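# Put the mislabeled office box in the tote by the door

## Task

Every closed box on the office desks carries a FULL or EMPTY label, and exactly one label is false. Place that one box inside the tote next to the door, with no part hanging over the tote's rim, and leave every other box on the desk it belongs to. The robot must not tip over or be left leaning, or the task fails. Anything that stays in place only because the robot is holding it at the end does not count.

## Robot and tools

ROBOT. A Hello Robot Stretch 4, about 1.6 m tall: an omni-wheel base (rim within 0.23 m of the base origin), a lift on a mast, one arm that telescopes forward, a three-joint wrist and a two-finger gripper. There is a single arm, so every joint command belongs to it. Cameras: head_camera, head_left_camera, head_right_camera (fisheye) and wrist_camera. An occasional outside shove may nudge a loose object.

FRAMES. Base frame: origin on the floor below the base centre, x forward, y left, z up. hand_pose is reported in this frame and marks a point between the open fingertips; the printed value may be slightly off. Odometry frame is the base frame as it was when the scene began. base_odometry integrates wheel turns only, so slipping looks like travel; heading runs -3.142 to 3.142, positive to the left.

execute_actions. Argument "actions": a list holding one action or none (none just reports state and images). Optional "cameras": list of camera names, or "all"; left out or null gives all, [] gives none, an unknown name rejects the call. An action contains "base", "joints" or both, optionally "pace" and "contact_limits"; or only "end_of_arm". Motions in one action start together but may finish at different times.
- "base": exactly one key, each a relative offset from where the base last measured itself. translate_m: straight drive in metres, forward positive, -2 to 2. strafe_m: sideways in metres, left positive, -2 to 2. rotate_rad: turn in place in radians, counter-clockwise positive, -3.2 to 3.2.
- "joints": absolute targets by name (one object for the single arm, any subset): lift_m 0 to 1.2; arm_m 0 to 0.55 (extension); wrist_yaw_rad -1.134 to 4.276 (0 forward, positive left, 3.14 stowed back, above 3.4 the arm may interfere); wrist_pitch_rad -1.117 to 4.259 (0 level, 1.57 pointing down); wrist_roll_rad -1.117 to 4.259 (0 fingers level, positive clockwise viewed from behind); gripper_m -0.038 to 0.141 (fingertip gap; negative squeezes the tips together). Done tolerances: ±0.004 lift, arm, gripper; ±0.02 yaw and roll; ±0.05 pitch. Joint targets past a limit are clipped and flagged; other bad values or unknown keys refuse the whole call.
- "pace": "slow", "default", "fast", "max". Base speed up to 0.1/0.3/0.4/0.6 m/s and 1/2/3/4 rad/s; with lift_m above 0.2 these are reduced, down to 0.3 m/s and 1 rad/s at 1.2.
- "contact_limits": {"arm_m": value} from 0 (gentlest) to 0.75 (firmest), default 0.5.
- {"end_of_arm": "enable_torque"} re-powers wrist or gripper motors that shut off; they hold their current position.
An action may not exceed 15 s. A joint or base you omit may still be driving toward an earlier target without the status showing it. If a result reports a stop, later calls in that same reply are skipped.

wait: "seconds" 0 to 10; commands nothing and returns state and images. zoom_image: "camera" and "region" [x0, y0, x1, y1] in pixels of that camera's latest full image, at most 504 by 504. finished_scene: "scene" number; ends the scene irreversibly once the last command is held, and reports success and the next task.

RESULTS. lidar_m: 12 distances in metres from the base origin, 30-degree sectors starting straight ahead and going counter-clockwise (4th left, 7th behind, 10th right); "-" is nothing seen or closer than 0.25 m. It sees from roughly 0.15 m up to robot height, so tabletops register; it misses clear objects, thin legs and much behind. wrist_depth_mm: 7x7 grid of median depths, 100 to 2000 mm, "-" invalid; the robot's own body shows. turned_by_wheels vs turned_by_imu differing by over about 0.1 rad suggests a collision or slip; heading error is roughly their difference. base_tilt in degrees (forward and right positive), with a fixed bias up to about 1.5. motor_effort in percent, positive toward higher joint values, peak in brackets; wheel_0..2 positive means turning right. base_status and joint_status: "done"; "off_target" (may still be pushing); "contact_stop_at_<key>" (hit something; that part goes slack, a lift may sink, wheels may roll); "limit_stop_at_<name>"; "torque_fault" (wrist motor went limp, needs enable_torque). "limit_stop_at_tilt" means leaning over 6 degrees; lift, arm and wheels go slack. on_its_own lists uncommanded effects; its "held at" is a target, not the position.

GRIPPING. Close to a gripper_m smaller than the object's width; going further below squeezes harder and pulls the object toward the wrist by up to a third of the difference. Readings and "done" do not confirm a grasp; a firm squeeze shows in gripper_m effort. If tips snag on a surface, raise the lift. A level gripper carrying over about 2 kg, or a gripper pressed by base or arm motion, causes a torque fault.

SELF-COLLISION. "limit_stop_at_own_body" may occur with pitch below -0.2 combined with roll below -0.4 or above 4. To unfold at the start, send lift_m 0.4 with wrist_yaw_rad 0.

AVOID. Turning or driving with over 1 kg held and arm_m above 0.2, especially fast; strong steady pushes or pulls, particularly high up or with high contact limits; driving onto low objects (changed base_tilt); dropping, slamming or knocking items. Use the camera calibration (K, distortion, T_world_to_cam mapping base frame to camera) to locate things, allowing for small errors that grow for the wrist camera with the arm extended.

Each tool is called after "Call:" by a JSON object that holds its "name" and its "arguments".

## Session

Call:
{"name": "execute_actions", "arguments": {"actions": []}}

Scene clock: 0.00 s.
base_odometry: x=+0.000 y=+0.000 heading=+0.000 (m, m, rad; odometry frame)
turned_by_wheels: +0.000 (rad since the last result)
turned_by_imu: +0.000 (rad since the last result)
base_tilt: forward=-0.3 right=-0.4 (deg)
lidar_m: 1.70 1.93 1.29 1.64 2.22 1.45 1.45 2.15 1.00 1.00 1.10 1.69
base_status: not commanded
joint_positions: lift_m=+0.242 arm_m=-0.001 wrist_yaw_rad=+3.185 wrist_pitch_rad=-0.005 wrist_roll_rad=-0.015 gripper_m=+0.057
joint_status: not commanded
motor_effort: lift_m=+21 arm_m=+0 wrist_yaw_rad=+0 wrist_pitch_rad=-7 wrist_roll_rad=+1 gripper_m=-3 wheel_0=+1 wheel_1=+0 wheel_2=+0 (%)
hand_pose: x=-0.1225 y=+0.0749 z=+0.4219 quat_wxyz=(-0.022, +0.002, -0.008, +1.000) (m; base frame)
wrist_depth_mm: - - 136 - - - 1921 / - - 135 - - - - / - 107 135 1618 - 1618 1661 / - 121 138 - - - - / 186 - - - - - 1921 / 199 1576 199 1499 210 1336 1308 / 201 1042 1025 597 976 904 960
pictures: head_camera, head_left_camera, head_right_camera, wrist_camera
camera_calibration (this result's frames):
wrist_camera: T_world_to_cam=[[-0.0876923, 0.99574, -0.0285096, -0.0564821], [0.0135627, -0.0274237, -0.999532, 0.480865], [-0.996055, -0.0880379, -0.0111001, 0.114053], [0, 0, 0, 1]] pos_world=[0.102128, 0.0794696, 0.480295]
Images, in order (width x height): head_camera 420x560, head_left_camera 420x672, head_right_camera 420x672, wrist_camera 616x392.

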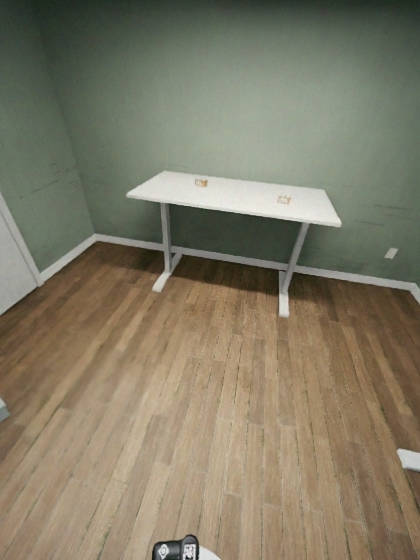

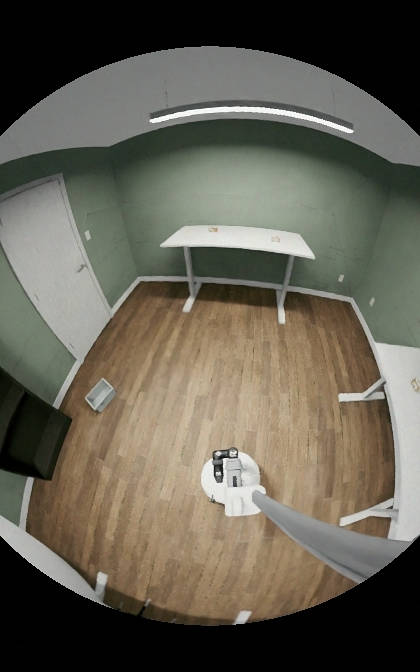

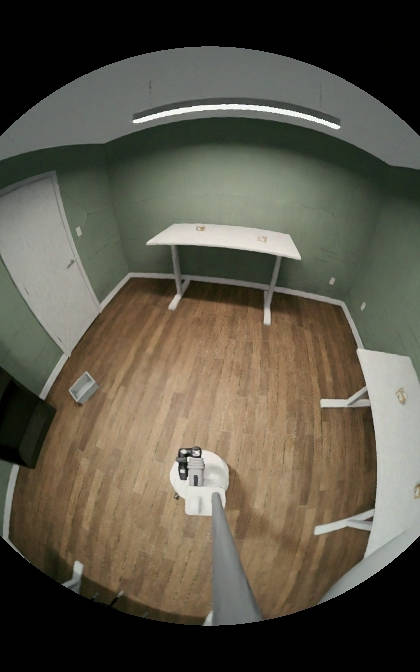

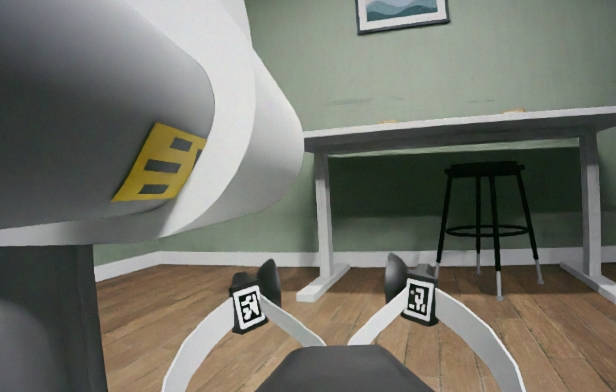

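The tote is near (0.75, 1.25). I'll start with the nearest desk, on the right.

Call:
{"name": "execute_actions", "arguments": {"actions": [{"base":{"rotate_rad":-1.75},"joints":{"lift_m":0.95,"wrist_yaw_rad":0,"gripper_m":0.14,"wrist_pitch_rad":0.4},"pace":"fast"}], "cameras": []}}

Call:
{"name": "execute_actions", "arguments": {"actions": [{"base":{"translate_m":0.42},"pace":"fast"}], "cameras": ["head_camera","wrist_camera"]}}

Scene clock: 3.63 s.
base_odometry: x=+0.000 y=+0.000 heading=-1.750 (m, m, rad; odometry frame)
turned_by_wheels: -1.750 (rad since the last result)
turned_by_imu: -1.750 (rad since the last result)
base_tilt: forward=-0.3 right=-0.3 (deg)
lidar_m: 0.99 1.05 1.75 1.70 1.78 1.30 1.66 1.74 1.46 1.43 1.52 1.04
base_status: done
joint_positions: lift_m=+0.950 arm_m=-0.001 wrist_yaw_rad=+0.000 wrist_pitch_rad=+0.402 wrist_roll_rad=-0.015 gripper_m=+0.140
joint_status: all done
motor_effort: lift_m=+24(27) arm_m=+0(0) wrist_yaw_rad=+0(5) wrist_pitch_rad=-5(4) wrist_roll_rad=+0(0) gripper_m=+0(2) wheel_0=+1(7) wheel_1=+1(6) wheel_2=+1(5) (%)
hand_pose: x=+0.4350 y=-0.0874 z=+1.0150 quat_wxyz=(+0.980, -0.007, +0.200, +0.002) (m; base frame)
wrist_depth_mm: 1464 1397 1430 1397 1397 1366 1366 / 1499 1537 1499 1499 1430 1430 1397 / 1618 1576 1576 1499 1430 1499 1499 / 1160 1118 1078 1025 991 960 1576 / 1921 1366 1808 1808 1756 1255 1708 / 1708 1464 215 1661 1537 199 1537 / 1430 1397 1430 141 1366 1281 1281
pictures: none
No camera images: the call's "cameras" was empty. Leave "cameras" out to get every camera's image.

Scene clock: 6.23 s.
base_odometry: x=-0.075 y=-0.413 heading=-1.750 (m, m, rad; odometry frame)
turned_by_wheels: +0.000 (rad since the last result)
turned_by_imu: +0.001 (rad since the last result)
base_tilt: forward=-0.4 right=-0.3 (deg)
lidar_m: 0.57 0.61 0.84 1.68 1.82 1.71 2.07 2.17 1.49 1.44 0.83 0.59
base_status: done
joint_positions: lift_m=+0.950 arm_m=-0.001 wrist_yaw_rad=+0.000 wrist_pitch_rad=+0.402 wrist_roll_rad=-0.015 gripper_m=+0.140
joint_status: not commanded
motor_effort: lift_m=+24(24) arm_m=+0(0) wrist_yaw_rad=+0(0) wrist_pitch_rad=-7(7) wrist_roll_rad=+0(2) gripper_m=+1(1) wheel_0=-1(5) wheel_1=-1(5) wheel_2=+1(9) (%)
hand_pose: x=+0.4350 y=-0.0874 z=+1.0150 quat_wxyz=(+0.980, -0.007, +0.200, +0.002) (m; base frame)
wrist_depth_mm: 1060 1060 1060 1042 1025 991 991 / 1118 1098 1098 1078 1078 1060 1042 / 1205 1205 1160 1160 1138 1118 1098 / 1160 1118 1078 1025 991 960 1078 / 788 831 798 788 768 741 715 / 654 627 215 627 585 199 574 / 559 539 544 142 525 496 500
pictures: head_camera, wrist_camera
camera_calibration (this result's frames):
wrist_camera: T_world_to_cam=[[0.0298934, -0.99859, -0.043873, -0.0389154], [-0.406822, 0.0279377, -0.91308, 1.16167], [0.913018, 0.0451436, -0.405413, 0.243091], [0, 0, 0, 1]] pos_world=[0.251811, -0.082289, 1.15755]
Images, in order (width x height): head_camera 420x560, wrist_camera 616x392.

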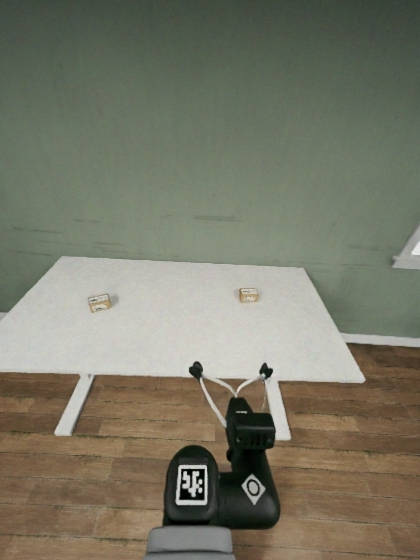

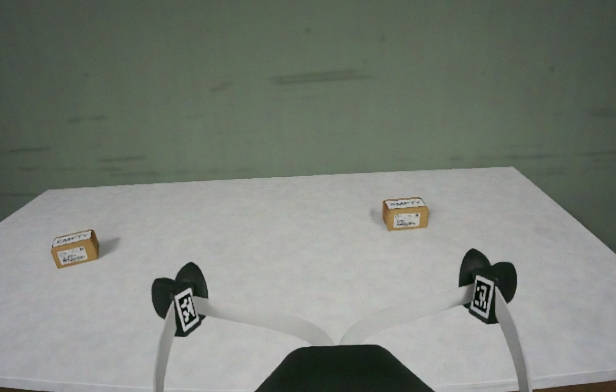

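Call:
{"name": "execute_actions", "arguments": {"actions": [{"base":{"rotate_rad":-0.16},"joints":{"lift_m":0.72,"arm_m":0.47},"pace":"fast"}], "cameras": ["wrist_camera"]}}

Scene clock: 9.30 s.
base_odometry: x=-0.075 y=-0.413 heading=-1.910 (m, m, rad; odometry frame)
turned_by_wheels: -0.160 (rad since the last result)
turned_by_imu: -0.159 (rad since the last result)
base_tilt: forward=-0.2 right=-0.4 (deg)
lidar_m: 0.58 0.59 0.73 1.69 1.72 2.57 1.71 2.10 1.58 1.45 2.25 0.65
base_status: done
joint_positions: lift_m=+0.720 arm_m=+0.469 wrist_yaw_rad=+0.000 wrist_pitch_rad=+0.402 wrist_roll_rad=-0.015 gripper_m=+0.140
joint_status: all done
motor_effort: lift_m=+17(20) arm_m=+7(10) wrist_yaw_rad=+0(2) wrist_pitch_rad=-7(5) wrist_roll_rad=+0(0) gripper_m=+0(0) wheel_0=-1(5) wheel_1=-1(2) wheel_2=+1(3) (%)
hand_pose: x=+0.9051 y=-0.0874 z=+0.7856 quat_wxyz=(+0.980, -0.007, +0.200, +0.002) (m; base frame)
wrist_depth_mm: 591 603 615 627 640 654 668 / 621 634 647 668 676 699 699 / 661 676 676 691 668 640 732 / 544 517 500 377 459 449 436 / 392 387 377 345 353 343 336 / 309 293 214 296 274 200 271 / 262 251 253 141 245 234 -
pictures: wrist_camera
camera_calibration (this result's frames):
wrist_camera: T_world_to_cam=[[0.0299905, -0.998587, -0.0438744, -0.0630958], [-0.406871, 0.0278971, -0.91306, 1.1434], [0.912993, 0.0452343, -0.405459, -0.279067], [0, 0, 0, 1]] pos_world=[0.721896, -0.0822808, 0.928076]
Images, in order (width x height): wrist_camera 616x392.

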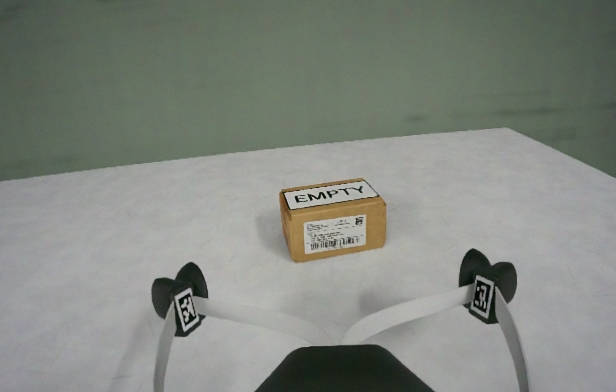

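Call:
{"name": "execute_actions", "arguments": {"actions": [{"base":{"translate_m":0.15},"joints":{"lift_m":0.695}}], "cameras": []}}

Call:
{"name": "execute_actions", "arguments": {"actions": [{"joints":{"gripper_m":0.03}}], "cameras": []}}

Call:
{"name": "execute_actions", "arguments": {"actions": [{"joints":{"lift_m":0.72}}], "cameras": ["wrist_camera"]}}

Scene clock: 12.10 s.
base_odometry: x=-0.125 y=-0.555 heading=-1.910 (m, m, rad; odometry frame)
turned_by_wheels: +0.000 (rad since the last result)
turned_by_imu: +0.001 (rad since the last result)
base_tilt: forward=-0.2 right=-0.3 (deg)
lidar_m: 0.42 0.44 0.54 1.70 1.74 2.25 2.21 2.25 1.58 1.43 0.77 0.48
base_status: done
joint_positions: lift_m=+0.695 arm_m=+0.469 wrist_yaw_rad=+0.000 wrist_pitch_rad=+0.402 wrist_roll_rad=-0.015 gripper_m=+0.140
joint_status: all done
motor_effort: lift_m=+17(16) arm_m=+7(8) wrist_yaw_rad=+0(0) wrist_pitch_rad=-7(6) wrist_roll_rad=+1(1) gripper_m=+1(1) wheel_0=+1(2) wheel_1=+1(6) wheel_2=+0(6) (%)
hand_pose: x=+0.9051 y=-0.0874 z=+0.7606 quat_wxyz=(+0.980, -0.007, +0.200, +0.002) (m; base frame)
wrist_depth_mm: 466 477 488 496 504 517 525 / 488 500 512 525 535 544 554 / 517 535 544 549 559 564 559 / 473 455 436 424 407 392 382 / 343 338 329 231 238 300 294 / 270 257 208 193 197 200 238 / 229 220 222 141 210 204 -
pictures: none
No camera images: the call's "cameras" was empty. Leave "cameras" out to get every camera's image.

Scene clock: 14.20 s.
base_odometry: x=-0.125 y=-0.555 heading=-1.910 (m, m, rad; odometry frame)
turned_by_wheels: +0.000 (rad since the last result)
turned_by_imu: +0.001 (rad since the last result)
base_tilt: forward=-0.3 right=-0.4 (deg)
lidar_m: 0.43 0.42 0.55 1.70 1.73 2.25 2.20 2.26 1.54 1.44 0.77 0.49
base_status: not commanded
joint_positions: lift_m=+0.695 arm_m=+0.469 wrist_yaw_rad=+0.000 wrist_pitch_rad=+0.402 wrist_roll_rad=-0.015 gripper_m=+0.031
joint_status: all done
motor_effort: lift_m=+17(17) arm_m=+7(7) wrist_yaw_rad=+0(0) wrist_pitch_rad=-6(6) wrist_roll_rad=+2(2) gripper_m=-25(25) wheel_0=+0(0) wheel_1=+1(1) wheel_2=+0(0) (%)
hand_pose: x=+0.9051 y=-0.0874 z=+0.7606 quat_wxyz=(+0.980, -0.007, +0.200, +0.002) (m; base frame)
wrist_depth_mm: 466 473 484 496 508 512 525 / 492 500 512 521 535 544 554 / 521 530 544 549 554 564 559 / 473 455 439 424 404 394 382 / 343 338 330 218 214 303 294 / 270 267 183 177 179 175 242 / 228 211 219 135 185 207 -
pictures: none
No camera images: the call's "cameras" was empty. Leave "cameras" out to get every camera's image.

Scene clock: 15.07 s.
base_odometry: x=-0.125 y=-0.555 heading=-1.910 (m, m, rad; odometry frame)
turned_by_wheels: +0.000 (rad since the last result)
turned_by_imu: +0.000 (rad since the last result)
base_tilt: forward=-0.4 right=-0.3 (deg)
lidar_m: 0.43 0.43 0.54 1.72 1.74 2.25 2.20 2.26 1.57 1.44 0.75 0.48
base_status: not commanded
joint_positions: lift_m=+0.720 arm_m=+0.469 wrist_yaw_rad=+0.000 wrist_pitch_rad=+0.402 wrist_roll_rad=-0.015 gripper_m=+0.031
joint_status: all done
motor_effort: lift_m=+24(24) arm_m=+8(7) wrist_yaw_rad=+0(0) wrist_pitch_rad=-6(8) wrist_roll_rad=+0(0) gripper_m=-26(25) wheel_0=+1(1) wheel_1=+1(1) wheel_2=-1(0) (%)
hand_pose: x=+0.9051 y=-0.0874 z=+0.7849 quat_wxyz=(+0.980, -0.007, +0.200, +0.002) (m; base frame)
wrist_depth_mm: 466 473 488 496 504 517 521 / 492 500 512 521 535 544 549 / 517 530 539 554 569 574 591 / 539 544 496 480 462 449 436 / 392 384 375 218 213 343 334 / 307 304 183 177 179 175 274 / 259 241 249 135 186 236 -
pictures: wrist_camera
camera_calibration (this result's frames):
wrist_camera: T_world_to_cam=[[0.0299153, -0.998589, -0.0438769, -0.0630727], [-0.406945, 0.0279263, -0.913026, 1.14288], [0.912963, 0.0451689, -0.405535, -0.279252], [0, 0, 0, 1]] pos_world=[0.721924, -0.0822867, 0.92747]
Images, in order (width x height): wrist_camera 616x392.

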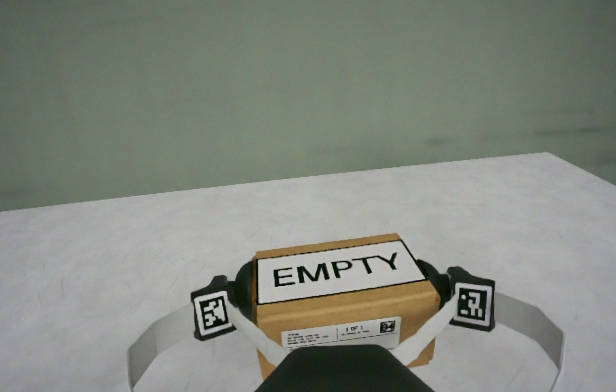

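Call:
{"name": "execute_actions", "arguments": {"actions": [{"joints":{"lift_m":0.695,"gripper_m":0.14}}], "cameras": []}}

Call:
{"name": "execute_actions", "arguments": {"actions": [{"base":{"translate_m":-0.15},"joints":{"lift_m":0.72,"arm_m":0.45},"pace":"fast"}], "cameras": []}}

Call:
{"name": "execute_actions", "arguments": {"actions": [{"base":{"rotate_rad":0.715}}], "cameras": ["wrist_camera"]}}

Scene clock: 18.07 s.
base_odometry: x=-0.125 y=-0.555 heading=-1.910 (m, m, rad; odometry frame)
turned_by_wheels: +0.000 (rad since the last result)
turned_by_imu: +0.001 (rad since the last result)
base_tilt: forward=-0.3 right=-0.4 (deg)
lidar_m: 0.43 0.44 0.55 1.70 1.75 2.25 2.20 2.26 1.56 1.43 0.75 0.49
base_status: not commanded
joint_positions: lift_m=+0.695 arm_m=+0.469 wrist_yaw_rad=+0.000 wrist_pitch_rad=+0.402 wrist_roll_rad=-0.015 gripper_m=+0.140
joint_status: all done
motor_effort: lift_m=+17(21) arm_m=+8(8) wrist_yaw_rad=+1(0) wrist_pitch_rad=-6(6) wrist_roll_rad=+1(2) gripper_m=+0(24) wheel_0=+1(1) wheel_1=+1(1) wheel_2=+0(0) (%)
hand_pose: x=+0.9051 y=-0.0874 z=+0.7606 quat_wxyz=(+0.980, -0.007, +0.200, +0.002) (m; base frame)
wrist_depth_mm: 466 477 484 496 504 517 530 / 492 500 512 525 530 544 549 / 517 530 544 554 559 559 564 / 477 455 439 421 407 397 382 / 343 338 329 231 282 301 294 / 270 257 199 194 198 199 238 / 229 220 220 141 210 204 -
pictures: none
No camera images: the call's "cameras" was empty. Leave "cameras" out to get every camera's image.

Scene clock: 19.70 s.
base_odometry: x=-0.075 y=-0.413 heading=-1.910 (m, m, rad; odometry frame)
turned_by_wheels: +0.000 (rad since the last result)
turned_by_imu: +0.001 (rad since the last result)
base_tilt: forward=-0.3 right=-0.2 (deg)
lidar_m: 0.58 0.59 0.74 1.69 1.73 2.58 1.71 2.09 1.57 1.44 2.25 0.64
base_status: done
joint_positions: lift_m=+0.720 arm_m=+0.451 wrist_yaw_rad=+0.000 wrist_pitch_rad=+0.402 wrist_roll_rad=-0.015 gripper_m=+0.140
joint_status: all done
motor_effort: lift_m=+23(25) arm_m=-7(11) wrist_yaw_rad=+1(0) wrist_pitch_rad=-7(6) wrist_roll_rad=+1(0) gripper_m=+1(2) wheel_0=+0(5) wheel_1=+0(7) wheel_2=+1(10) (%)
hand_pose: x=+0.8876 y=-0.0874 z=+0.7850 quat_wxyz=(+0.980, -0.007, +0.200, +0.002) (m; base frame)
wrist_depth_mm: 603 615 627 647 654 676 683 / 640 654 668 691 699 707 723 / 683 683 691 699 668 640 750 / 539 521 496 377 439 445 433 / 394 384 375 362 357 342 336 / 306 291 215 294 274 199 270 / 259 251 253 142 245 232 -
pictures: none
No camera images: the call's "cameras" was empty. Leave "cameras" out to get every camera's image.

Scene clock: 21.17 s.
base_odometry: x=-0.075 y=-0.413 heading=-1.195 (m, m, rad; odometry frame)
turned_by_wheels: +0.715 (rad since the last result)
turned_by_imu: +0.716 (rad since the last result)
base_tilt: forward=-0.4 right=-0.3 (deg)
lidar_m: 0.61 0.88 1.68 1.81 1.71 2.06 1.94 1.50 1.45 0.83 0.61 0.56
base_status: done
joint_positions: lift_m=+0.720 arm_m=+0.451 wrist_yaw_rad=+0.000 wrist_pitch_rad=+0.402 wrist_roll_rad=-0.015 gripper_m=+0.140
joint_status: not commanded
motor_effort: lift_m=+24(24) arm_m=-7(7) wrist_yaw_rad=+0(2) wrist_pitch_rad=-6(6) wrist_roll_rad=+1(0) gripper_m=+0(0) wheel_0=+0(6) wheel_1=+0(5) wheel_2=-1(6) (%)
hand_pose: x=+0.8876 y=-0.0874 z=+0.7850 quat_wxyz=(+0.980, -0.007, +0.200, +0.002) (m; base frame)
wrist_depth_mm: 1499 1205 1008 854 741 647 580 / 1708 1308 1060 904 778 683 609 / 1808 1464 788 699 668 640 621 / 1808 517 496 364 439 449 436 / 392 384 377 353 349 342 336 / 307 293 215 296 274 199 270 / 260 250 253 141 245 233 -
pictures: wrist_camera
camera_calibration (this result's frames):
wrist_camera: T_world_to_cam=[[0.0300376, -0.998585, -0.0438764, -0.0626237], [-0.406933, 0.0278767, -0.913033, 1.13585], [0.912964, 0.0452801, -0.40552, -0.263298], [0, 0, 0, 1]] pos_world=[0.704478, -0.0822767, 0.927548]
Images, in order (width x height): wrist_camera 616x392.

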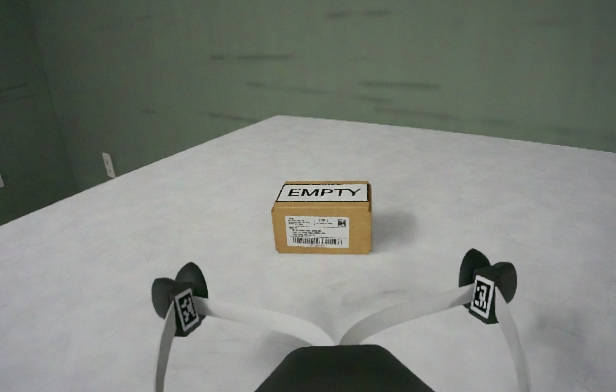

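Call:
{"name": "execute_actions", "arguments": {"actions": [{"base":{"translate_m":0.075},"joints":{"lift_m":0.695,"arm_m":0.53}}], "cameras": []}}

Call:
{"name": "execute_actions", "arguments": {"actions": [{"joints":{"gripper_m":0.03}}], "cameras": []}}

Call:
{"name": "execute_actions", "arguments": {"actions": [{"joints":{"lift_m":0.72}}], "cameras": ["wrist_camera"]}}

Scene clock: 23.60 s.
base_odometry: x=-0.047 y=-0.483 heading=-1.195 (m, m, rad; odometry frame)
turned_by_wheels: +0.000 (rad since the last result)
turned_by_imu: +0.001 (rad since the last result)
base_tilt: forward=-0.3 right=-0.3 (deg)
lidar_m: 0.55 0.77 1.62 1.76 1.77 2.13 1.98 1.54 1.48 0.72 0.53 0.51
base_status: done
joint_positions: lift_m=+0.695 arm_m=+0.529 wrist_yaw_rad=+0.000 wrist_pitch_rad=+0.402 wrist_roll_rad=-0.015 gripper_m=+0.140
joint_status: all done
motor_effort: lift_m=+16(23) arm_m=+7(6) wrist_yaw_rad=+0(0) wrist_pitch_rad=-6(6) wrist_roll_rad=+1(2) gripper_m=+1(2) wheel_0=+0(4) wheel_1=+0(5) wheel_2=+1(7) (%)
hand_pose: x=+0.9651 y=-0.0874 z=+0.7606 quat_wxyz=(+0.980, -0.007, +0.200, +0.002) (m; base frame)
wrist_depth_mm: 1281 1008 831 715 621 539 496 / 1430 1118 891 741 647 569 512 / 1618 1229 699 615 585 564 530 / 1708 455 436 421 407 392 379 / 345 336 329 231 283 298 294 / 271 257 200 196 191 199 238 / 229 220 218 142 202 205 -
pictures: none
No camera images: the call's "cameras" was empty. Leave "cameras" out to get every camera's image.

Scene clock: 25.70 s.
base_odometry: x=-0.047 y=-0.483 heading=-1.195 (m, m, rad; odometry frame)
turned_by_wheels: +0.000 (rad since the last result)
turned_by_imu: +0.001 (rad since the last result)
base_tilt: forward=-0.3 right=-0.4 (deg)
lidar_m: 0.56 0.77 1.62 1.77 1.75 2.14 1.98 1.54 1.49 0.73 0.54 0.52
base_status: not commanded
joint_positions: lift_m=+0.695 arm_m=+0.529 wrist_yaw_rad=+0.000 wrist_pitch_rad=+0.402 wrist_roll_rad=-0.015 gripper_m=+0.031
joint_status: all done
motor_effort: lift_m=+16(16) arm_m=+7(7) wrist_yaw_rad=+0(1) wrist_pitch_rad=-5(7) wrist_roll_rad=+0(0) gripper_m=-25(25) wheel_0=+0(1) wheel_1=+0(0) wheel_2=+1(1) (%)
hand_pose: x=+0.9651 y=-0.0874 z=+0.7606 quat_wxyz=(+0.980, -0.007, +0.200, +0.002) (m; base frame)
wrist_depth_mm: 1281 1025 842 707 615 539 492 / 1397 1098 891 759 647 564 508 / 1618 1229 699 615 580 564 530 / 1661 455 439 421 407 392 382 / 345 336 330 217 216 301 293 / 271 267 183 181 178 176 239 / 229 219 217 132 182 207 -
pictures: none
No camera images: the call's "cameras" was empty. Leave "cameras" out to get every camera's image.

Scene clock: 26.57 s.
base_odometry: x=-0.047 y=-0.483 heading=-1.195 (m, m, rad; odometry frame)
turned_by_wheels: +0.000 (rad since the last result)
turned_by_imu: +0.000 (rad since the last result)
base_tilt: forward=-0.3 right=-0.2 (deg)
lidar_m: 0.56 0.78 1.62 1.76 1.75 2.13 1.98 1.54 1.48 0.72 0.53 0.51
base_status: not commanded
joint_positions: lift_m=+0.720 arm_m=+0.529 wrist_yaw_rad=+0.000 wrist_pitch_rad=+0.402 wrist_roll_rad=-0.015 gripper_m=+0.031
joint_status: all done
motor_effort: lift_m=+24(26) arm_m=+8(7) wrist_yaw_rad=+0(0) wrist_pitch_rad=-7(6) wrist_roll_rad=+0(0) gripper_m=-27(24) wheel_0=+0(0) wheel_1=+0(0) wheel_2=+1(1) (%)
hand_pose: x=+0.9651 y=-0.0874 z=+0.7849 quat_wxyz=(+0.980, -0.007, +0.200, +0.002) (m; base frame)
wrist_depth_mm: 1281 1008 831 707 615 539 496 / 1430 1118 904 750 661 564 508 / 1661 1229 931 707 654 591 535 / 1756 549 496 480 462 445 433 / 392 384 375 217 216 345 334 / 304 304 184 181 178 176 271 / 259 249 247 132 182 235 -
pictures: wrist_camera
camera_calibration (this result's frames):
wrist_camera: T_world_to_cam=[[0.0298996, -0.998589, -0.0438768, -0.0648564], [-0.406941, 0.0279327, -0.913027, 1.1673], [0.912965, 0.0451544, -0.405532, -0.334028], [0, 0, 0, 1]] pos_world=[0.781919, -0.082288, 0.927473]
Images, in order (width x height): wrist_camera 616x392.

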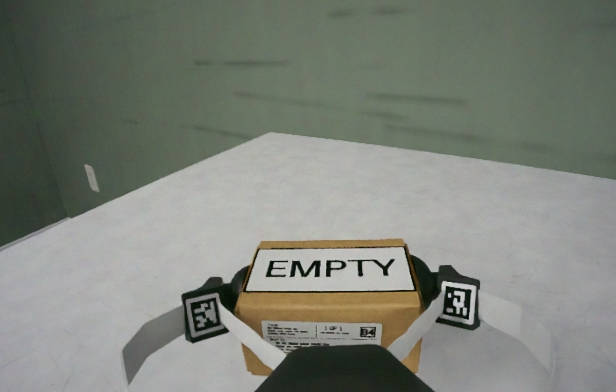

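Call:
{"name": "execute_actions", "arguments": {"actions": [{"joints":{"lift_m":0.695,"gripper_m":0.14}}], "cameras": []}}

Call:
{"name": "execute_actions", "arguments": {"actions": [{"joints":{"lift_m":0.8,"arm_m":0.3},"pace":"fast"}], "cameras": []}}

Call:
{"name": "execute_actions", "arguments": {"actions": [{"base":{"rotate_rad":1.165},"joints":{"arm_m":0.1},"pace":"fast"}], "cameras": []}}

Call:
{"name": "execute_actions", "arguments": {"actions": [{"base":{"translate_m":1.2},"joints":{"lift_m":1.0},"pace":"fast"}], "cameras": ["wrist_camera","head_camera"]}}

Scene clock: 30.07 s.
base_odometry: x=-0.047 y=-0.483 heading=-1.195 (m, m, rad; odometry frame)
turned_by_wheels: +0.000 (rad since the last result)
turned_by_imu: +0.001 (rad since the last result)
base_tilt: forward=-0.2 right=-0.3 (deg)
lidar_m: 0.55 0.79 1.63 1.76 1.74 2.14 2.01 1.50 1.51 0.71 0.53 0.52
base_status: not commanded
joint_positions: lift_m=+0.695 arm_m=+0.529 wrist_yaw_rad=+0.000 wrist_pitch_rad=+0.402 wrist_roll_rad=-0.015 gripper_m=+0.140
joint_status: all done
motor_effort: lift_m=+17(23) arm_m=+8(8) wrist_yaw_rad=+0(0) wrist_pitch_rad=-6(6) wrist_roll_rad=+1(1) gripper_m=-1(26) wheel_0=+0(0) wheel_1=+0(0) wheel_2=+0(0) (%)
hand_pose: x=+0.9651 y=-0.0874 z=+0.7606 quat_wxyz=(+0.980, -0.007, +0.200, +0.002) (m; base frame)
wrist_depth_mm: 1281 1008 820 707 615 544 496 / 1430 1098 891 759 647 569 508 / 1618 1205 707 615 580 564 525 / 1708 459 439 424 410 394 384 / 343 338 330 230 237 301 293 / 270 256 204 198 193 198 238 / 229 220 218 142 203 204 -
pictures: none
No camera images: the call's "cameras" was empty. Leave "cameras" out to get every camera's image.

Scene clock: 31.60 s.
base_odometry: x=-0.047 y=-0.483 heading=-1.195 (m, m, rad; odometry frame)
turned_by_wheels: +0.000 (rad since the last result)
turned_by_imu: +0.001 (rad since the last result)
base_tilt: forward=-0.2 right=-0.3 (deg)
lidar_m: 0.55 0.79 1.62 1.76 1.75 2.14 1.97 1.53 1.49 0.71 0.53 0.52
base_status: not commanded
joint_positions: lift_m=+0.800 arm_m=+0.301 wrist_yaw_rad=+0.000 wrist_pitch_rad=+0.402 wrist_roll_rad=-0.015 gripper_m=+0.140
joint_status: all done
motor_effort: lift_m=+24(28) arm_m=-7(10) wrist_yaw_rad=+1(0) wrist_pitch_rad=-6(5) wrist_roll_rad=+0(1) gripper_m=+0(1) wheel_0=+0(0) wheel_1=+0(0) wheel_2=+0(1) (%)
hand_pose: x=+0.7377 y=-0.0875 z=+0.8650 quat_wxyz=(+0.980, -0.007, +0.200, +0.001) (m; base frame)
wrist_depth_mm: 1618 1308 1078 917 798 691 634 / 1808 1430 1138 976 842 741 654 / 1863 1576 1229 960 854 768 691 / - 1708 691 661 647 627 609 / 554 535 525 462 488 477 466 / 427 410 216 413 384 200 379 / 362 349 353 142 342 325 327
pictures: none
No camera images: the call's "cameras" was empty. Leave "cameras" out to get every camera's image.

Scene clock: 33.33 s.
base_odometry: x=-0.047 y=-0.483 heading=-0.030 (m, m, rad; odometry frame)
turned_by_wheels: +1.165 (rad since the last result)
turned_by_imu: +1.167 (rad since the last result)
base_tilt: forward=-0.3 right=-0.3 (deg)
lidar_m: 1.63 1.82 1.73 2.12 1.84 1.52 1.51 0.66 0.53 0.52 0.56 0.91
base_status: done
joint_positions: lift_m=+0.800 arm_m=+0.101 wrist_yaw_rad=+0.000 wrist_pitch_rad=+0.402 wrist_roll_rad=-0.015 gripper_m=+0.140
joint_status: all done
motor_effort: lift_m=+22(24) arm_m=-7(7) wrist_yaw_rad=+0(1) wrist_pitch_rad=-6(6) wrist_roll_rad=+0(1) gripper_m=+1(1) wheel_0=+0(5) wheel_1=+1(6) wheel_2=+1(6) (%)
hand_pose: x=+0.5377 y=-0.0874 z=+0.8651 quat_wxyz=(+0.980, -0.007, +0.200, +0.002) (m; base frame)
wrist_depth_mm: - - - 1499 1808 1708 1661 / - - - - 1921 1808 1756 / - - - - - - 1863 / - - - - - - - / 1921 1863 1863 1808 1756 1661 1661 / 1464 1397 214 1430 1336 199 1308 / 1281 1229 1229 141 1182 1138 1138
pictures: none
No camera images: the call's "cameras" was empty. Leave "cameras" out to get every camera's image.

Scene clock: 37.87 s.
base_odometry: x=+1.152 y=-0.519 heading=-0.030 (m, m, rad; odometry frame)
turned_by_wheels: +0.000 (rad since the last result)
turned_by_imu: +0.001 (rad since the last result)
base_tilt: forward=-0.3 right=-0.3 (deg)
lidar_m: 0.47 0.55 0.86 1.73 1.68 2.71 1.90 0.91 0.79 1.53 1.55 0.46
base_status: done
joint_positions: lift_m=+1.000 arm_m=+0.101 wrist_yaw_rad=+0.000 wrist_pitch_rad=+0.402 wrist_roll_rad=-0.015 gripper_m=+0.140
joint_status: all done
motor_effort: lift_m=+24(27) arm_m=-7(7) wrist_yaw_rad=+0(0) wrist_pitch_rad=-6(6) wrist_roll_rad=+2(1) gripper_m=+1(1) wheel_0=+0(4) wheel_1=+0(3) wheel_2=+1(9) (%)
hand_pose: x=+0.5376 y=-0.0874 z=+1.0650 quat_wxyz=(+0.980, -0.007, +0.200, +0.002) (m; base frame)
wrist_depth_mm: 976 931 878 866 820 778 750 / 1042 1008 946 904 866 820 788 / 1078 1008 931 878 831 798 831 / 668 654 621 609 580 559 549 / 496 480 473 413 449 430 418 / 384 368 214 370 343 199 338 / 327 315 319 141 307 293 293
pictures: head_camera, wrist_camera
camera_calibration (this result's frames):
wrist_camera: T_world_to_cam=[[0.0298777, -0.99859, -0.0438767, -0.0397828], [-0.406933, 0.0279419, -0.913031, 1.24907], [0.912969, 0.0451341, -0.405524, 0.169757], [0, 0, 0, 1]] pos_world=[0.354492, -0.0822899, 1.20753]
Images, in order (width x height): head_camera 420x560, wrist_camera 616x392.

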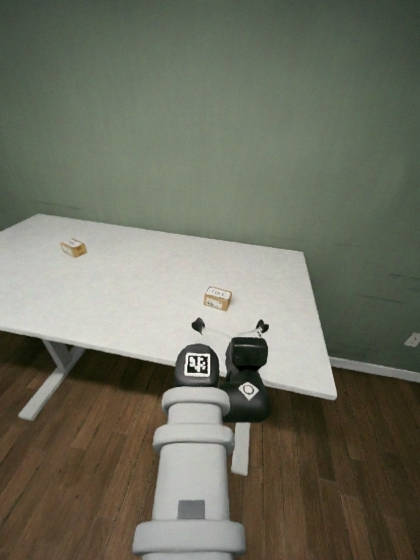

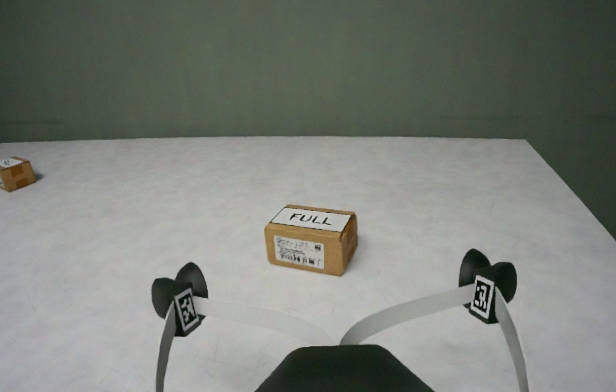

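Call:
{"name": "execute_actions", "arguments": {"actions": [{"base":{"strafe_m":0.022},"joints":{"lift_m":0.923,"arm_m":0.3}}], "cameras": ["wrist_camera"]}}

Call:
{"name": "execute_actions", "arguments": {"actions": [{"joints":{"gripper_m":0.02}}], "cameras": []}}

Call:
{"name": "execute_actions", "arguments": {"actions": [{"joints":{"lift_m":0.94}}], "cameras": ["wrist_camera"]}}

Scene clock: 40.90 s.
base_odometry: x=+1.153 y=-0.497 heading=-0.030 (m, m, rad; odometry frame)
turned_by_wheels: +0.000 (rad since the last result)
turned_by_imu: +0.001 (rad since the last result)
base_tilt: forward=-0.3 right=-0.3 (deg)
lidar_m: 0.47 0.53 0.88 1.73 1.67 2.71 1.83 0.93 0.81 1.56 1.57 0.46
base_status: done
joint_positions: lift_m=+0.923 arm_m=+0.299 wrist_yaw_rad=+0.000 wrist_pitch_rad=+0.402 wrist_roll_rad=-0.015 gripper_m=+0.140
joint_status: all done
motor_effort: lift_m=+17(23) arm_m=+8(5) wrist_yaw_rad=+0(1) wrist_pitch_rad=-6(6) wrist_roll_rad=+2(2) gripper_m=+2(2) wheel_0=+0(5) wheel_1=+0(10) wheel_2=+1(1) (%)
hand_pose: x=+0.7351 y=-0.0874 z=+0.9886 quat_wxyz=(+0.980, -0.007, +0.200, +0.002) (m; base frame)
wrist_depth_mm: 778 750 707 683 647 627 597 / 820 788 759 715 691 654 627 / 750 691 647 609 580 559 544 / 469 452 433 418 404 389 379 / 342 334 329 228 236 298 291 / 268 255 211 197 188 199 236 / 227 217 220 142 200 202 -
pictures: wrist_camera
camera_calibration (this result's frames):
wrist_camera: T_world_to_cam=[[0.0298933, -0.99859, -0.0438748, -0.0490428], [-0.406871, 0.0279369, -0.913058, 1.25962], [0.912996, 0.0451457, -0.405463, -0.0415262], [0, 0, 0, 1]] pos_world=[0.551884, -0.0822888, 1.13112]
Images, in order (width x height): wrist_camera 616x392.

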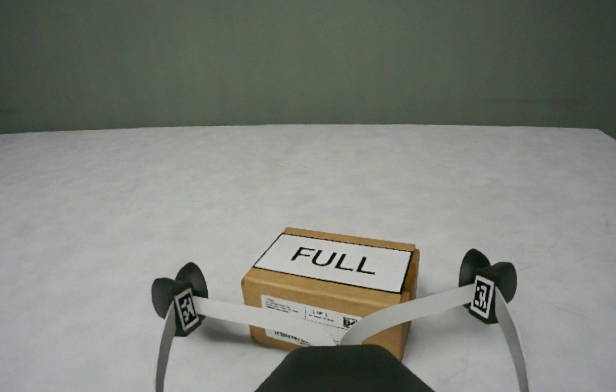

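Scene clock: 43.07 s.
base_odometry: x=+1.153 y=-0.497 heading=-0.030 (m, m, rad; odometry frame)
turned_by_wheels: +0.000 (rad since the last result)
turned_by_imu: +0.001 (rad since the last result)
base_tilt: forward=-0.2 right=-0.4 (deg)
lidar_m: 0.46 0.54 0.89 1.71 1.68 2.70 1.83 0.91 0.80 1.56 1.56 0.45
base_status: not commanded
joint_positions: lift_m=+0.923 arm_m=+0.299 wrist_yaw_rad=+0.000 wrist_pitch_rad=+0.405 wrist_roll_rad=-0.015 gripper_m=+0.021
joint_status: all done
motor_effort: lift_m=+17(17) arm_m=+8(7) wrist_yaw_rad=+0(1) wrist_pitch_rad=-13(13) wrist_roll_rad=+2(1) gripper_m=-28(30) wheel_0=+0(1) wheel_1=+0(0) wheel_2=+1(1) (%)
hand_pose: x=+0.7348 y=-0.0874 z=+0.9879 quat_wxyz=(+0.980, -0.007, +0.201, +0.002) (m; base frame)
wrist_depth_mm: 778 741 715 683 647 621 603 / 831 788 750 723 683 647 627 / 741 676 634 597 569 549 530 / 462 445 427 413 399 384 375 / 336 330 324 213 210 296 289 / 265 263 186 178 170 175 238 / 224 208 207 177 173 204 -
pictures: none
No camera images: the call's "cameras" was empty. Leave "cameras" out to get every camera's image.

Scene clock: 43.83 s.
base_odometry: x=+1.153 y=-0.497 heading=-0.030 (m, m, rad; odometry frame)
turned_by_wheels: +0.000 (rad since the last result)
turned_by_imu: +0.000 (rad since the last result)
base_tilt: forward=-0.4 right=-0.4 (deg)
lidar_m: 0.45 0.54 0.87 1.71 1.68 2.71 1.81 0.94 0.79 1.55 1.57 0.47
base_status: not commanded
joint_positions: lift_m=+0.940 arm_m=+0.299 wrist_yaw_rad=+0.000 wrist_pitch_rad=+0.405 wrist_roll_rad=-0.015 gripper_m=+0.021
joint_status: all done
motor_effort: lift_m=+25(27) arm_m=+7(7) wrist_yaw_rad=+0(0) wrist_pitch_rad=-13(13) wrist_roll_rad=-1(2) gripper_m=-28(28) wheel_0=+0(1) wheel_1=+0(0) wheel_2=+1(1) (%)
hand_pose: x=+0.7348 y=-0.0874 z=+1.0042 quat_wxyz=(+0.980, -0.007, +0.201, +0.002) (m; base frame)
wrist_depth_mm: 778 741 707 683 654 615 597 / 831 798 759 715 691 647 627 / 809 741 691 654 621 597 585 / 504 488 466 452 436 415 407 / 368 362 353 213 211 324 315 / 290 286 186 177 170 175 256 / 245 228 226 177 173 223 -
pictures: wrist_camera
camera_calibration (this result's frames):
wrist_camera: T_world_to_cam=[[0.0298818, -0.998587, -0.0439506, -0.0482382], [-0.409217, 0.0278947, -0.912011, 1.27443], [0.911948, 0.0452378, -0.407805, -0.0318144], [0, 0, 0, 1]] pos_world=[0.55197, -0.0822804, 1.1472]
Images, in order (width x height): wrist_camera 616x392.

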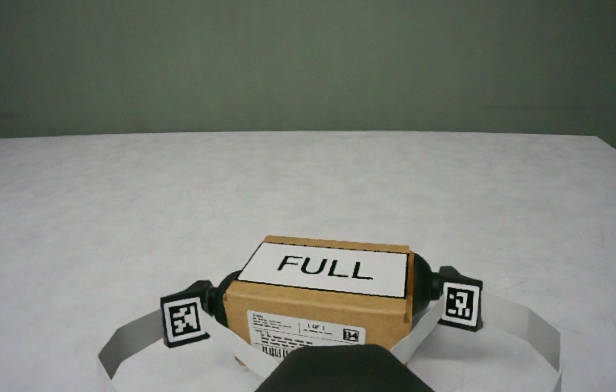

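Call:
{"name": "execute_actions", "arguments": {"actions": [{"joints":{"lift_m":0.923,"gripper_m":0.14}}], "cameras": []}}

Call:
{"name": "execute_actions", "arguments": {"actions": [{"joints":{"lift_m":1.0},"pace":"fast"}], "cameras": []}}

Call:
{"name": "execute_actions", "arguments": {"actions": [{"base":{"rotate_rad":-0.2},"pace":"fast"}], "cameras": []}}

Call:
{"name": "execute_actions", "arguments": {"actions": [{"base":{"strafe_m":0.85},"pace":"fast"}], "cameras": ["wrist_camera"]}}

Scene clock: 47.50 s.
base_odometry: x=+1.153 y=-0.497 heading=-0.030 (m, m, rad; odometry frame)
turned_by_wheels: +0.000 (rad since the last result)
turned_by_imu: +0.001 (rad since the last result)
base_tilt: forward=-0.4 right=-0.3 (deg)
lidar_m: 0.46 0.54 0.90 1.73 1.66 2.69 1.83 0.93 0.81 1.55 1.56 0.46
base_status: not commanded
joint_positions: lift_m=+0.923 arm_m=+0.299 wrist_yaw_rad=+0.000 wrist_pitch_rad=+0.403 wrist_roll_rad=-0.015 gripper_m=+0.140
joint_status: all done
motor_effort: lift_m=+18(24) arm_m=+8(8) wrist_yaw_rad=+0(0) wrist_pitch_rad=-7(14) wrist_roll_rad=+0(1) gripper_m=+1(26) wheel_0=+1(1) wheel_1=+0(0) wheel_2=+1(1) (%)
hand_pose: x=+0.7350 y=-0.0874 z=+0.9884 quat_wxyz=(+0.980, -0.007, +0.200, +0.002) (m; base frame)
wrist_depth_mm: 788 750 707 676 647 627 597 / 831 788 759 723 691 654 627 / 750 699 634 603 580 554 544 / 469 452 433 415 404 389 379 / 343 334 327 228 228 297 290 / 266 254 212 198 188 200 236 / 226 217 220 141 199 203 -
pictures: none
No camera images: the call's "cameras" was empty. Leave "cameras" out to get every camera's image.

Scene clock: 48.57 s.
base_odometry: x=+1.153 y=-0.497 heading=-0.030 (m, m, rad; odometry frame)
turned_by_wheels: +0.000 (rad since the last result)
turned_by_imu: +0.000 (rad since the last result)
base_tilt: forward=-0.3 right=-0.4 (deg)
lidar_m: 0.45 0.56 0.86 1.70 1.67 2.70 1.82 0.92 0.80 1.57 1.57 0.46
base_status: not commanded
joint_positions: lift_m=+1.000 arm_m=+0.299 wrist_yaw_rad=+0.000 wrist_pitch_rad=+0.402 wrist_roll_rad=-0.015 gripper_m=+0.140
joint_status: all done
motor_effort: lift_m=+24(26) arm_m=+8(7) wrist_yaw_rad=+0(0) wrist_pitch_rad=-6(7) wrist_roll_rad=-1(1) gripper_m=+0(1) wheel_0=+0(0) wheel_1=+0(0) wheel_2=+1(1) (%)
hand_pose: x=+0.7350 y=-0.0874 z=+1.0649 quat_wxyz=(+0.980, -0.007, +0.200, +0.002) (m; base frame)
wrist_depth_mm: 788 750 715 676 647 627 597 / 831 788 759 715 683 654 627 / 878 831 798 768 723 699 668 / 676 647 621 597 580 559 544 / 492 480 469 455 442 424 418 / 384 366 215 366 343 200 338 / 324 314 315 142 258 290 291
pictures: none
No camera images: the call's "cameras" was empty. Leave "cameras" out to get every camera's image.

Scene clock: 49.57 s.
base_odometry: x=+1.153 y=-0.497 heading=-0.230 (m, m, rad; odometry frame)
turned_by_wheels: -0.200 (rad since the last result)
turned_by_imu: -0.200 (rad since the last result)
base_tilt: forward=-0.3 right=-0.3 (deg)
lidar_m: 0.46 0.49 0.67 2.14 1.66 2.65 3.31 1.12 0.80 1.22 1.60 0.48
base_status: done
joint_positions: lift_m=+1.000 arm_m=+0.299 wrist_yaw_rad=+0.000 wrist_pitch_rad=+0.402 wrist_roll_rad=-0.015 gripper_m=+0.140
joint_status: not commanded
motor_effort: lift_m=+24(24) arm_m=+7(7) wrist_yaw_rad=+1(1) wrist_pitch_rad=-6(6) wrist_roll_rad=+3(0) gripper_m=+1(2) wheel_0=-2(3) wheel_1=-1(6) wheel_2=+0(4) (%)
hand_pose: x=+0.7350 y=-0.0875 z=+1.0649 quat_wxyz=(+0.980, -0.007, +0.200, +0.001) (m; base frame)
wrist_depth_mm: 676 668 668 676 676 668 668 / 707 707 707 715 707 707 707 / 759 759 759 759 750 741 750 / 668 647 615 597 574 768 798 / 484 484 469 459 445 430 854 / 384 366 215 368 342 199 345 / 325 250 298 142 306 290 291
pictures: none
No camera images: the call's "cameras" was empty. Leave "cameras" out to get every camera's image.

Scene clock: 53.27 s.
base_odometry: x=+1.347 y=+0.331 heading=-0.230 (m, m, rad; odometry frame)
turned_by_wheels: +0.000 (rad since the last result)
turned_by_imu: +0.000 (rad since the last result)
base_tilt: forward=-0.3 right=-0.4 (deg)
lidar_m: 0.46 0.50 1.42 1.31 1.37 1.00 3.55 2.38 1.66 1.64 0.67 0.47
base_status: done
joint_positions: lift_m=+1.000 arm_m=+0.299 wrist_yaw_rad=+0.000 wrist_pitch_rad=+0.402 wrist_roll_rad=-0.015 gripper_m=+0.140
joint_status: not commanded
motor_effort: lift_m=+24(24) arm_m=+7(7) wrist_yaw_rad=+1(1) wrist_pitch_rad=-5(7) wrist_roll_rad=-1(0) gripper_m=+1(0) wheel_0=+1(9) wheel_1=+0(12) wheel_2=+0(1) (%)
hand_pose: x=+0.7350 y=-0.0874 z=+1.0649 quat_wxyz=(+0.980, -0.007, +0.200, +0.001) (m; base frame)
wrist_depth_mm: 654 654 654 654 654 654 647 / 683 691 691 691 683 683 683 / 741 741 741 732 723 723 715 / 768 647 621 597 580 559 544 / 492 480 469 399 421 427 415 / 382 366 215 368 342 199 338 / 325 312 317 142 306 290 291
pictures: wrist_camera
camera_calibration (this result's frames):
wrist_camera: T_world_to_cam=[[0.029701, -0.998595, -0.0438821, -0.0455921], [-0.407092, 0.0280108, -0.912957, 1.32938], [0.912904, 0.0449798, -0.405689, -0.0102523], [0, 0, 0, 1]] pos_world=[0.551893, -0.0823038, 1.2075]
Images, in order (width x height): wrist_camera 616x392.

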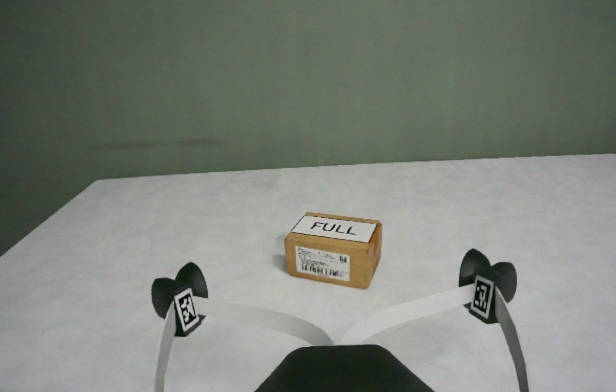

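Call:
{"name": "execute_actions", "arguments": {"actions": [{"joints":{"lift_m":0.923,"arm_m":0.484}}], "cameras": []}}

Call:
{"name": "execute_actions", "arguments": {"actions": [{"joints":{"gripper_m":0.02}}], "cameras": ["wrist_camera","head_left_camera"]}}

Scene clock: 55.67 s.
base_odometry: x=+1.347 y=+0.331 heading=-0.230 (m, m, rad; odometry frame)
turned_by_wheels: +0.000 (rad since the last result)
turned_by_imu: +0.001 (rad since the last result)
base_tilt: forward=-0.3 right=-0.3 (deg)
lidar_m: 0.46 0.48 1.40 1.28 1.03 1.00 3.55 2.36 1.65 1.63 0.67 0.47
base_status: not commanded
joint_positions: lift_m=+0.923 arm_m=+0.483 wrist_yaw_rad=+0.000 wrist_pitch_rad=+0.402 wrist_roll_rad=-0.015 gripper_m=+0.140
joint_status: all done
motor_effort: lift_m=+17(25) arm_m=+7(8) wrist_yaw_rad=+0(1) wrist_pitch_rad=-7(7) wrist_roll_rad=+0(1) gripper_m=+0(1) wheel_0=+1(1) wheel_1=+0(0) wheel_2=+0(0) (%)
hand_pose: x=+0.9191 y=-0.0874 z=+0.9886 quat_wxyz=(+0.980, -0.007, +0.200, +0.002) (m; base frame)
wrist_depth_mm: 492 488 492 484 488 484 488 / 517 512 512 517 517 512 512 / 549 554 549 544 539 539 530 / 469 452 436 418 404 389 379 / 342 334 327 227 278 297 290 / 266 254 200 189 180 199 236 / 225 218 216 141 183 202 -
pictures: none
No camera images: the call's "cameras" was empty. Leave "cameras" out to get every camera's image.

Scene clock: 57.83 s.
base_odometry: x=+1.347 y=+0.331 heading=-0.230 (m, m, rad; odometry frame)
turned_by_wheels: +0.000 (rad since the last result)
turned_by_imu: +0.001 (rad since the last result)
base_tilt: forward=-0.3 right=-0.4 (deg)
lidar_m: 0.46 0.49 1.39 1.29 1.02 0.98 3.54 2.37 1.65 1.60 0.66 0.47
base_status: not commanded
joint_positions: lift_m=+0.923 arm_m=+0.483 wrist_yaw_rad=+0.000 wrist_pitch_rad=+0.402 wrist_roll_rad=-0.015 gripper_m=+0.021
joint_status: all done
motor_effort: lift_m=+17(17) arm_m=+8(8) wrist_yaw_rad=+0(0) wrist_pitch_rad=-5(5) wrist_roll_rad=-1(2) gripper_m=-27(29) wheel_0=+1(1) wheel_1=+0(0) wheel_2=+0(0) (%)
hand_pose: x=+0.9191 y=-0.0874 z=+0.9886 quat_wxyz=(+0.980, -0.007, +0.200, +0.002) (m; base frame)
wrist_depth_mm: 492 492 488 488 492 488 488 / 517 517 517 512 517 512 512 / 549 549 549 539 539 539 530 / 466 449 436 415 402 387 379 / 340 334 327 211 304 297 291 / 266 264 178 170 167 175 239 / 225 209 190 163 160 205 -
pictures: head_left_camera, wrist_camera
camera_calibration (this result's frames):
wrist_camera: T_world_to_cam=[[0.029882, -0.99859, -0.0438751, -0.0545356], [-0.406883, 0.0279412, -0.913053, 1.33449], [0.912991, 0.0451359, -0.405475, -0.209505], [0, 0, 0, 1]] pos_world=[0.735888, -0.0822897, 1.13112]
Images, in order (width x height): head_left_camera 420x672, wrist_camera 616x392.

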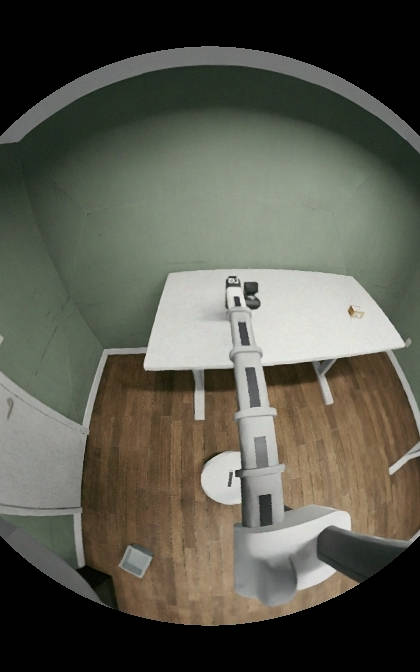

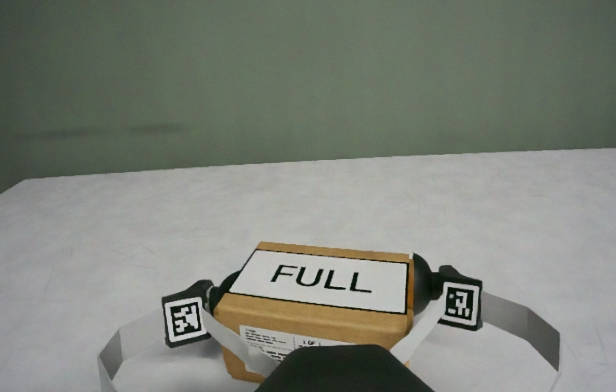

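Call:
{"name": "execute_actions", "arguments": {"actions": [{"joints":{"lift_m":0.98,"arm_m":0},"pace":"fast"}], "cameras": []}}

Call:
{"name": "execute_actions", "arguments": {"actions": [{"base":{"rotate_rad":2.46}}], "cameras": []}}

Call:
{"name": "execute_actions", "arguments": {"actions": [{"base":{"translate_m":0.5},"joints":{"lift_m":0.35,"arm_m":0.15,"wrist_pitch_rad":1.3},"pace":"fast"}], "cameras": ["wrist_camera","head_camera"]}}

Scene clock: 61.17 s.
base_odometry: x=+1.347 y=+0.331 heading=-0.230 (m, m, rad; odometry frame)
turned_by_wheels: +0.000 (rad since the last result)
turned_by_imu: +0.001 (rad since the last result)
base_tilt: forward=-0.3 right=-0.4 (deg)
lidar_m: 0.44 0.49 1.41 1.31 1.37 0.99 3.54 2.38 1.66 1.63 0.66 0.49
base_status: not commanded
joint_positions: lift_m=+0.980 arm_m=+0.001 wrist_yaw_rad=+0.000 wrist_pitch_rad=+0.403 wrist_roll_rad=-0.015 gripper_m=+0.021
joint_status: all done
motor_effort: lift_m=+24(25) arm_m=-7(7) wrist_yaw_rad=+1(1) wrist_pitch_rad=-7(7) wrist_roll_rad=+1(0) gripper_m=-28(28) wheel_0=+1(1) wheel_1=+0(0) wheel_2=+0(0) (%)
hand_pose: x=+0.4376 y=-0.0875 z=+1.0449 quat_wxyz=(+0.980, -0.007, +0.200, +0.001) (m; base frame)
wrist_depth_mm: 917 917 917 931 917 917 904 / 976 976 976 976 976 960 976 / 1042 1008 854 809 778 750 723 / 1078 603 580 554 539 517 504 / 455 445 433 211 407 399 389 / 357 351 178 170 167 175 315 / 309 300 190 163 159 291 -
pictures: none
No camera images: the call's "cameras" was empty. Leave "cameras" out to get every camera's image.

Scene clock: 63.93 s.
base_odometry: x=+1.347 y=+0.331 heading=+2.230 (m, m, rad; odometry frame)
turned_by_wheels: +2.460 (rad since the last result)
turned_by_imu: +2.463 (rad since the last result)
base_tilt: forward=-0.4 right=-0.3 (deg)
lidar_m: 1.14 2.67 2.70 1.81 1.65 0.87 0.51 0.45 0.46 0.58 1.28 1.33
base_status: done
joint_positions: lift_m=+0.980 arm_m=+0.001 wrist_yaw_rad=+0.000 wrist_pitch_rad=+0.403 wrist_roll_rad=-0.015 gripper_m=+0.021
joint_status: not commanded
motor_effort: lift_m=+24(24) arm_m=-8(7) wrist_yaw_rad=+0(2) wrist_pitch_rad=-6(7) wrist_roll_rad=+1(0) gripper_m=-27(29) wheel_0=+1(5) wheel_1=+1(6) wheel_2=+1(7) (%)
hand_pose: x=+0.4376 y=-0.0874 z=+1.0449 quat_wxyz=(+0.980, -0.007, +0.200, +0.002) (m; base frame)
wrist_depth_mm: - - 1863 1308 1255 1042 891 / - - - 1366 1336 1078 917 / - - - 1499 1430 1138 960 / - - - 1576 1499 1205 1008 / - - - 211 1430 1255 1060 / 1756 1756 178 170 168 175 1078 / 1537 1397 190 163 159 1308 -
pictures: none
No camera images: the call's "cameras" was empty. Leave "cameras" out to get every camera's image.

Scene clock: 66.87 s.
base_odometry: x=+1.040 y=+0.726 heading=+2.230 (m, m, rad; odometry frame)
turned_by_wheels: +0.000 (rad since the last result)
turned_by_imu: +0.001 (rad since the last result)
base_tilt: forward=-0.4 right=-0.3 (deg)
lidar_m: 0.53 1.70 2.31 2.17 1.93 1.58 0.94 0.85 1.64 1.07 0.98 0.98
base_status: done
joint_positions: lift_m=+0.350 arm_m=+0.149 wrist_yaw_rad=+0.000 wrist_pitch_rad=+1.301 wrist_roll_rad=-0.015 gripper_m=+0.021
joint_status: all done
motor_effort: lift_m=+17(21) arm_m=+7(8) wrist_yaw_rad=+0(1) wrist_pitch_rad=-1(6) wrist_roll_rad=+1(1) gripper_m=-26(29) wheel_0=+0(6) wheel_1=+0(6) wheel_2=+0(9) (%)
hand_pose: x=+0.3966 y=-0.0874 z=+0.2505 quat_wxyz=(+0.796, -0.006, +0.605, +0.005) (m; base frame)
wrist_depth_mm: 580 564 539 539 539 535 525 / 554 544 530 521 517 517 508 / 535 525 504 504 496 496 492 / 508 504 415 480 480 477 469 / 496 488 480 211 469 466 455 / 477 466 178 170 167 175 439 / 462 445 190 164 161 433 -
pictures: head_camera, wrist_camera
camera_calibration (this result's frames):
wrist_camera: T_world_to_cam=[[-0.0156957, -0.998594, -0.0506312, -0.0515599], [-0.967732, 0.0279081, -0.25043, 0.504452], [0.251491, 0.0450668, -0.96681, 0.371147], [0, 0, 0, 1]] pos_world=[0.394025, -0.0822921, 0.482548]
Images, in order (width x height): head_camera 420x560, wrist_camera 616x392.

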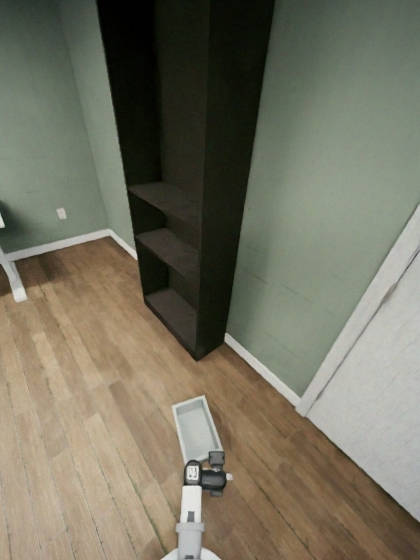

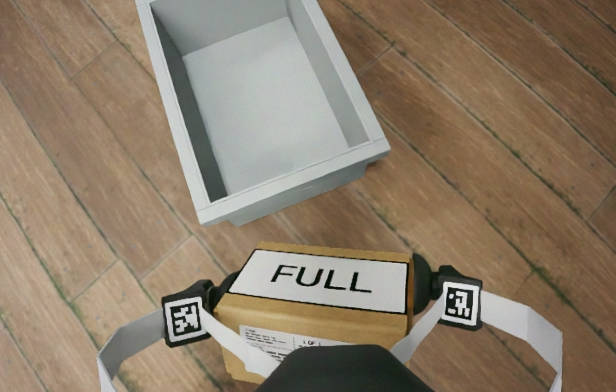

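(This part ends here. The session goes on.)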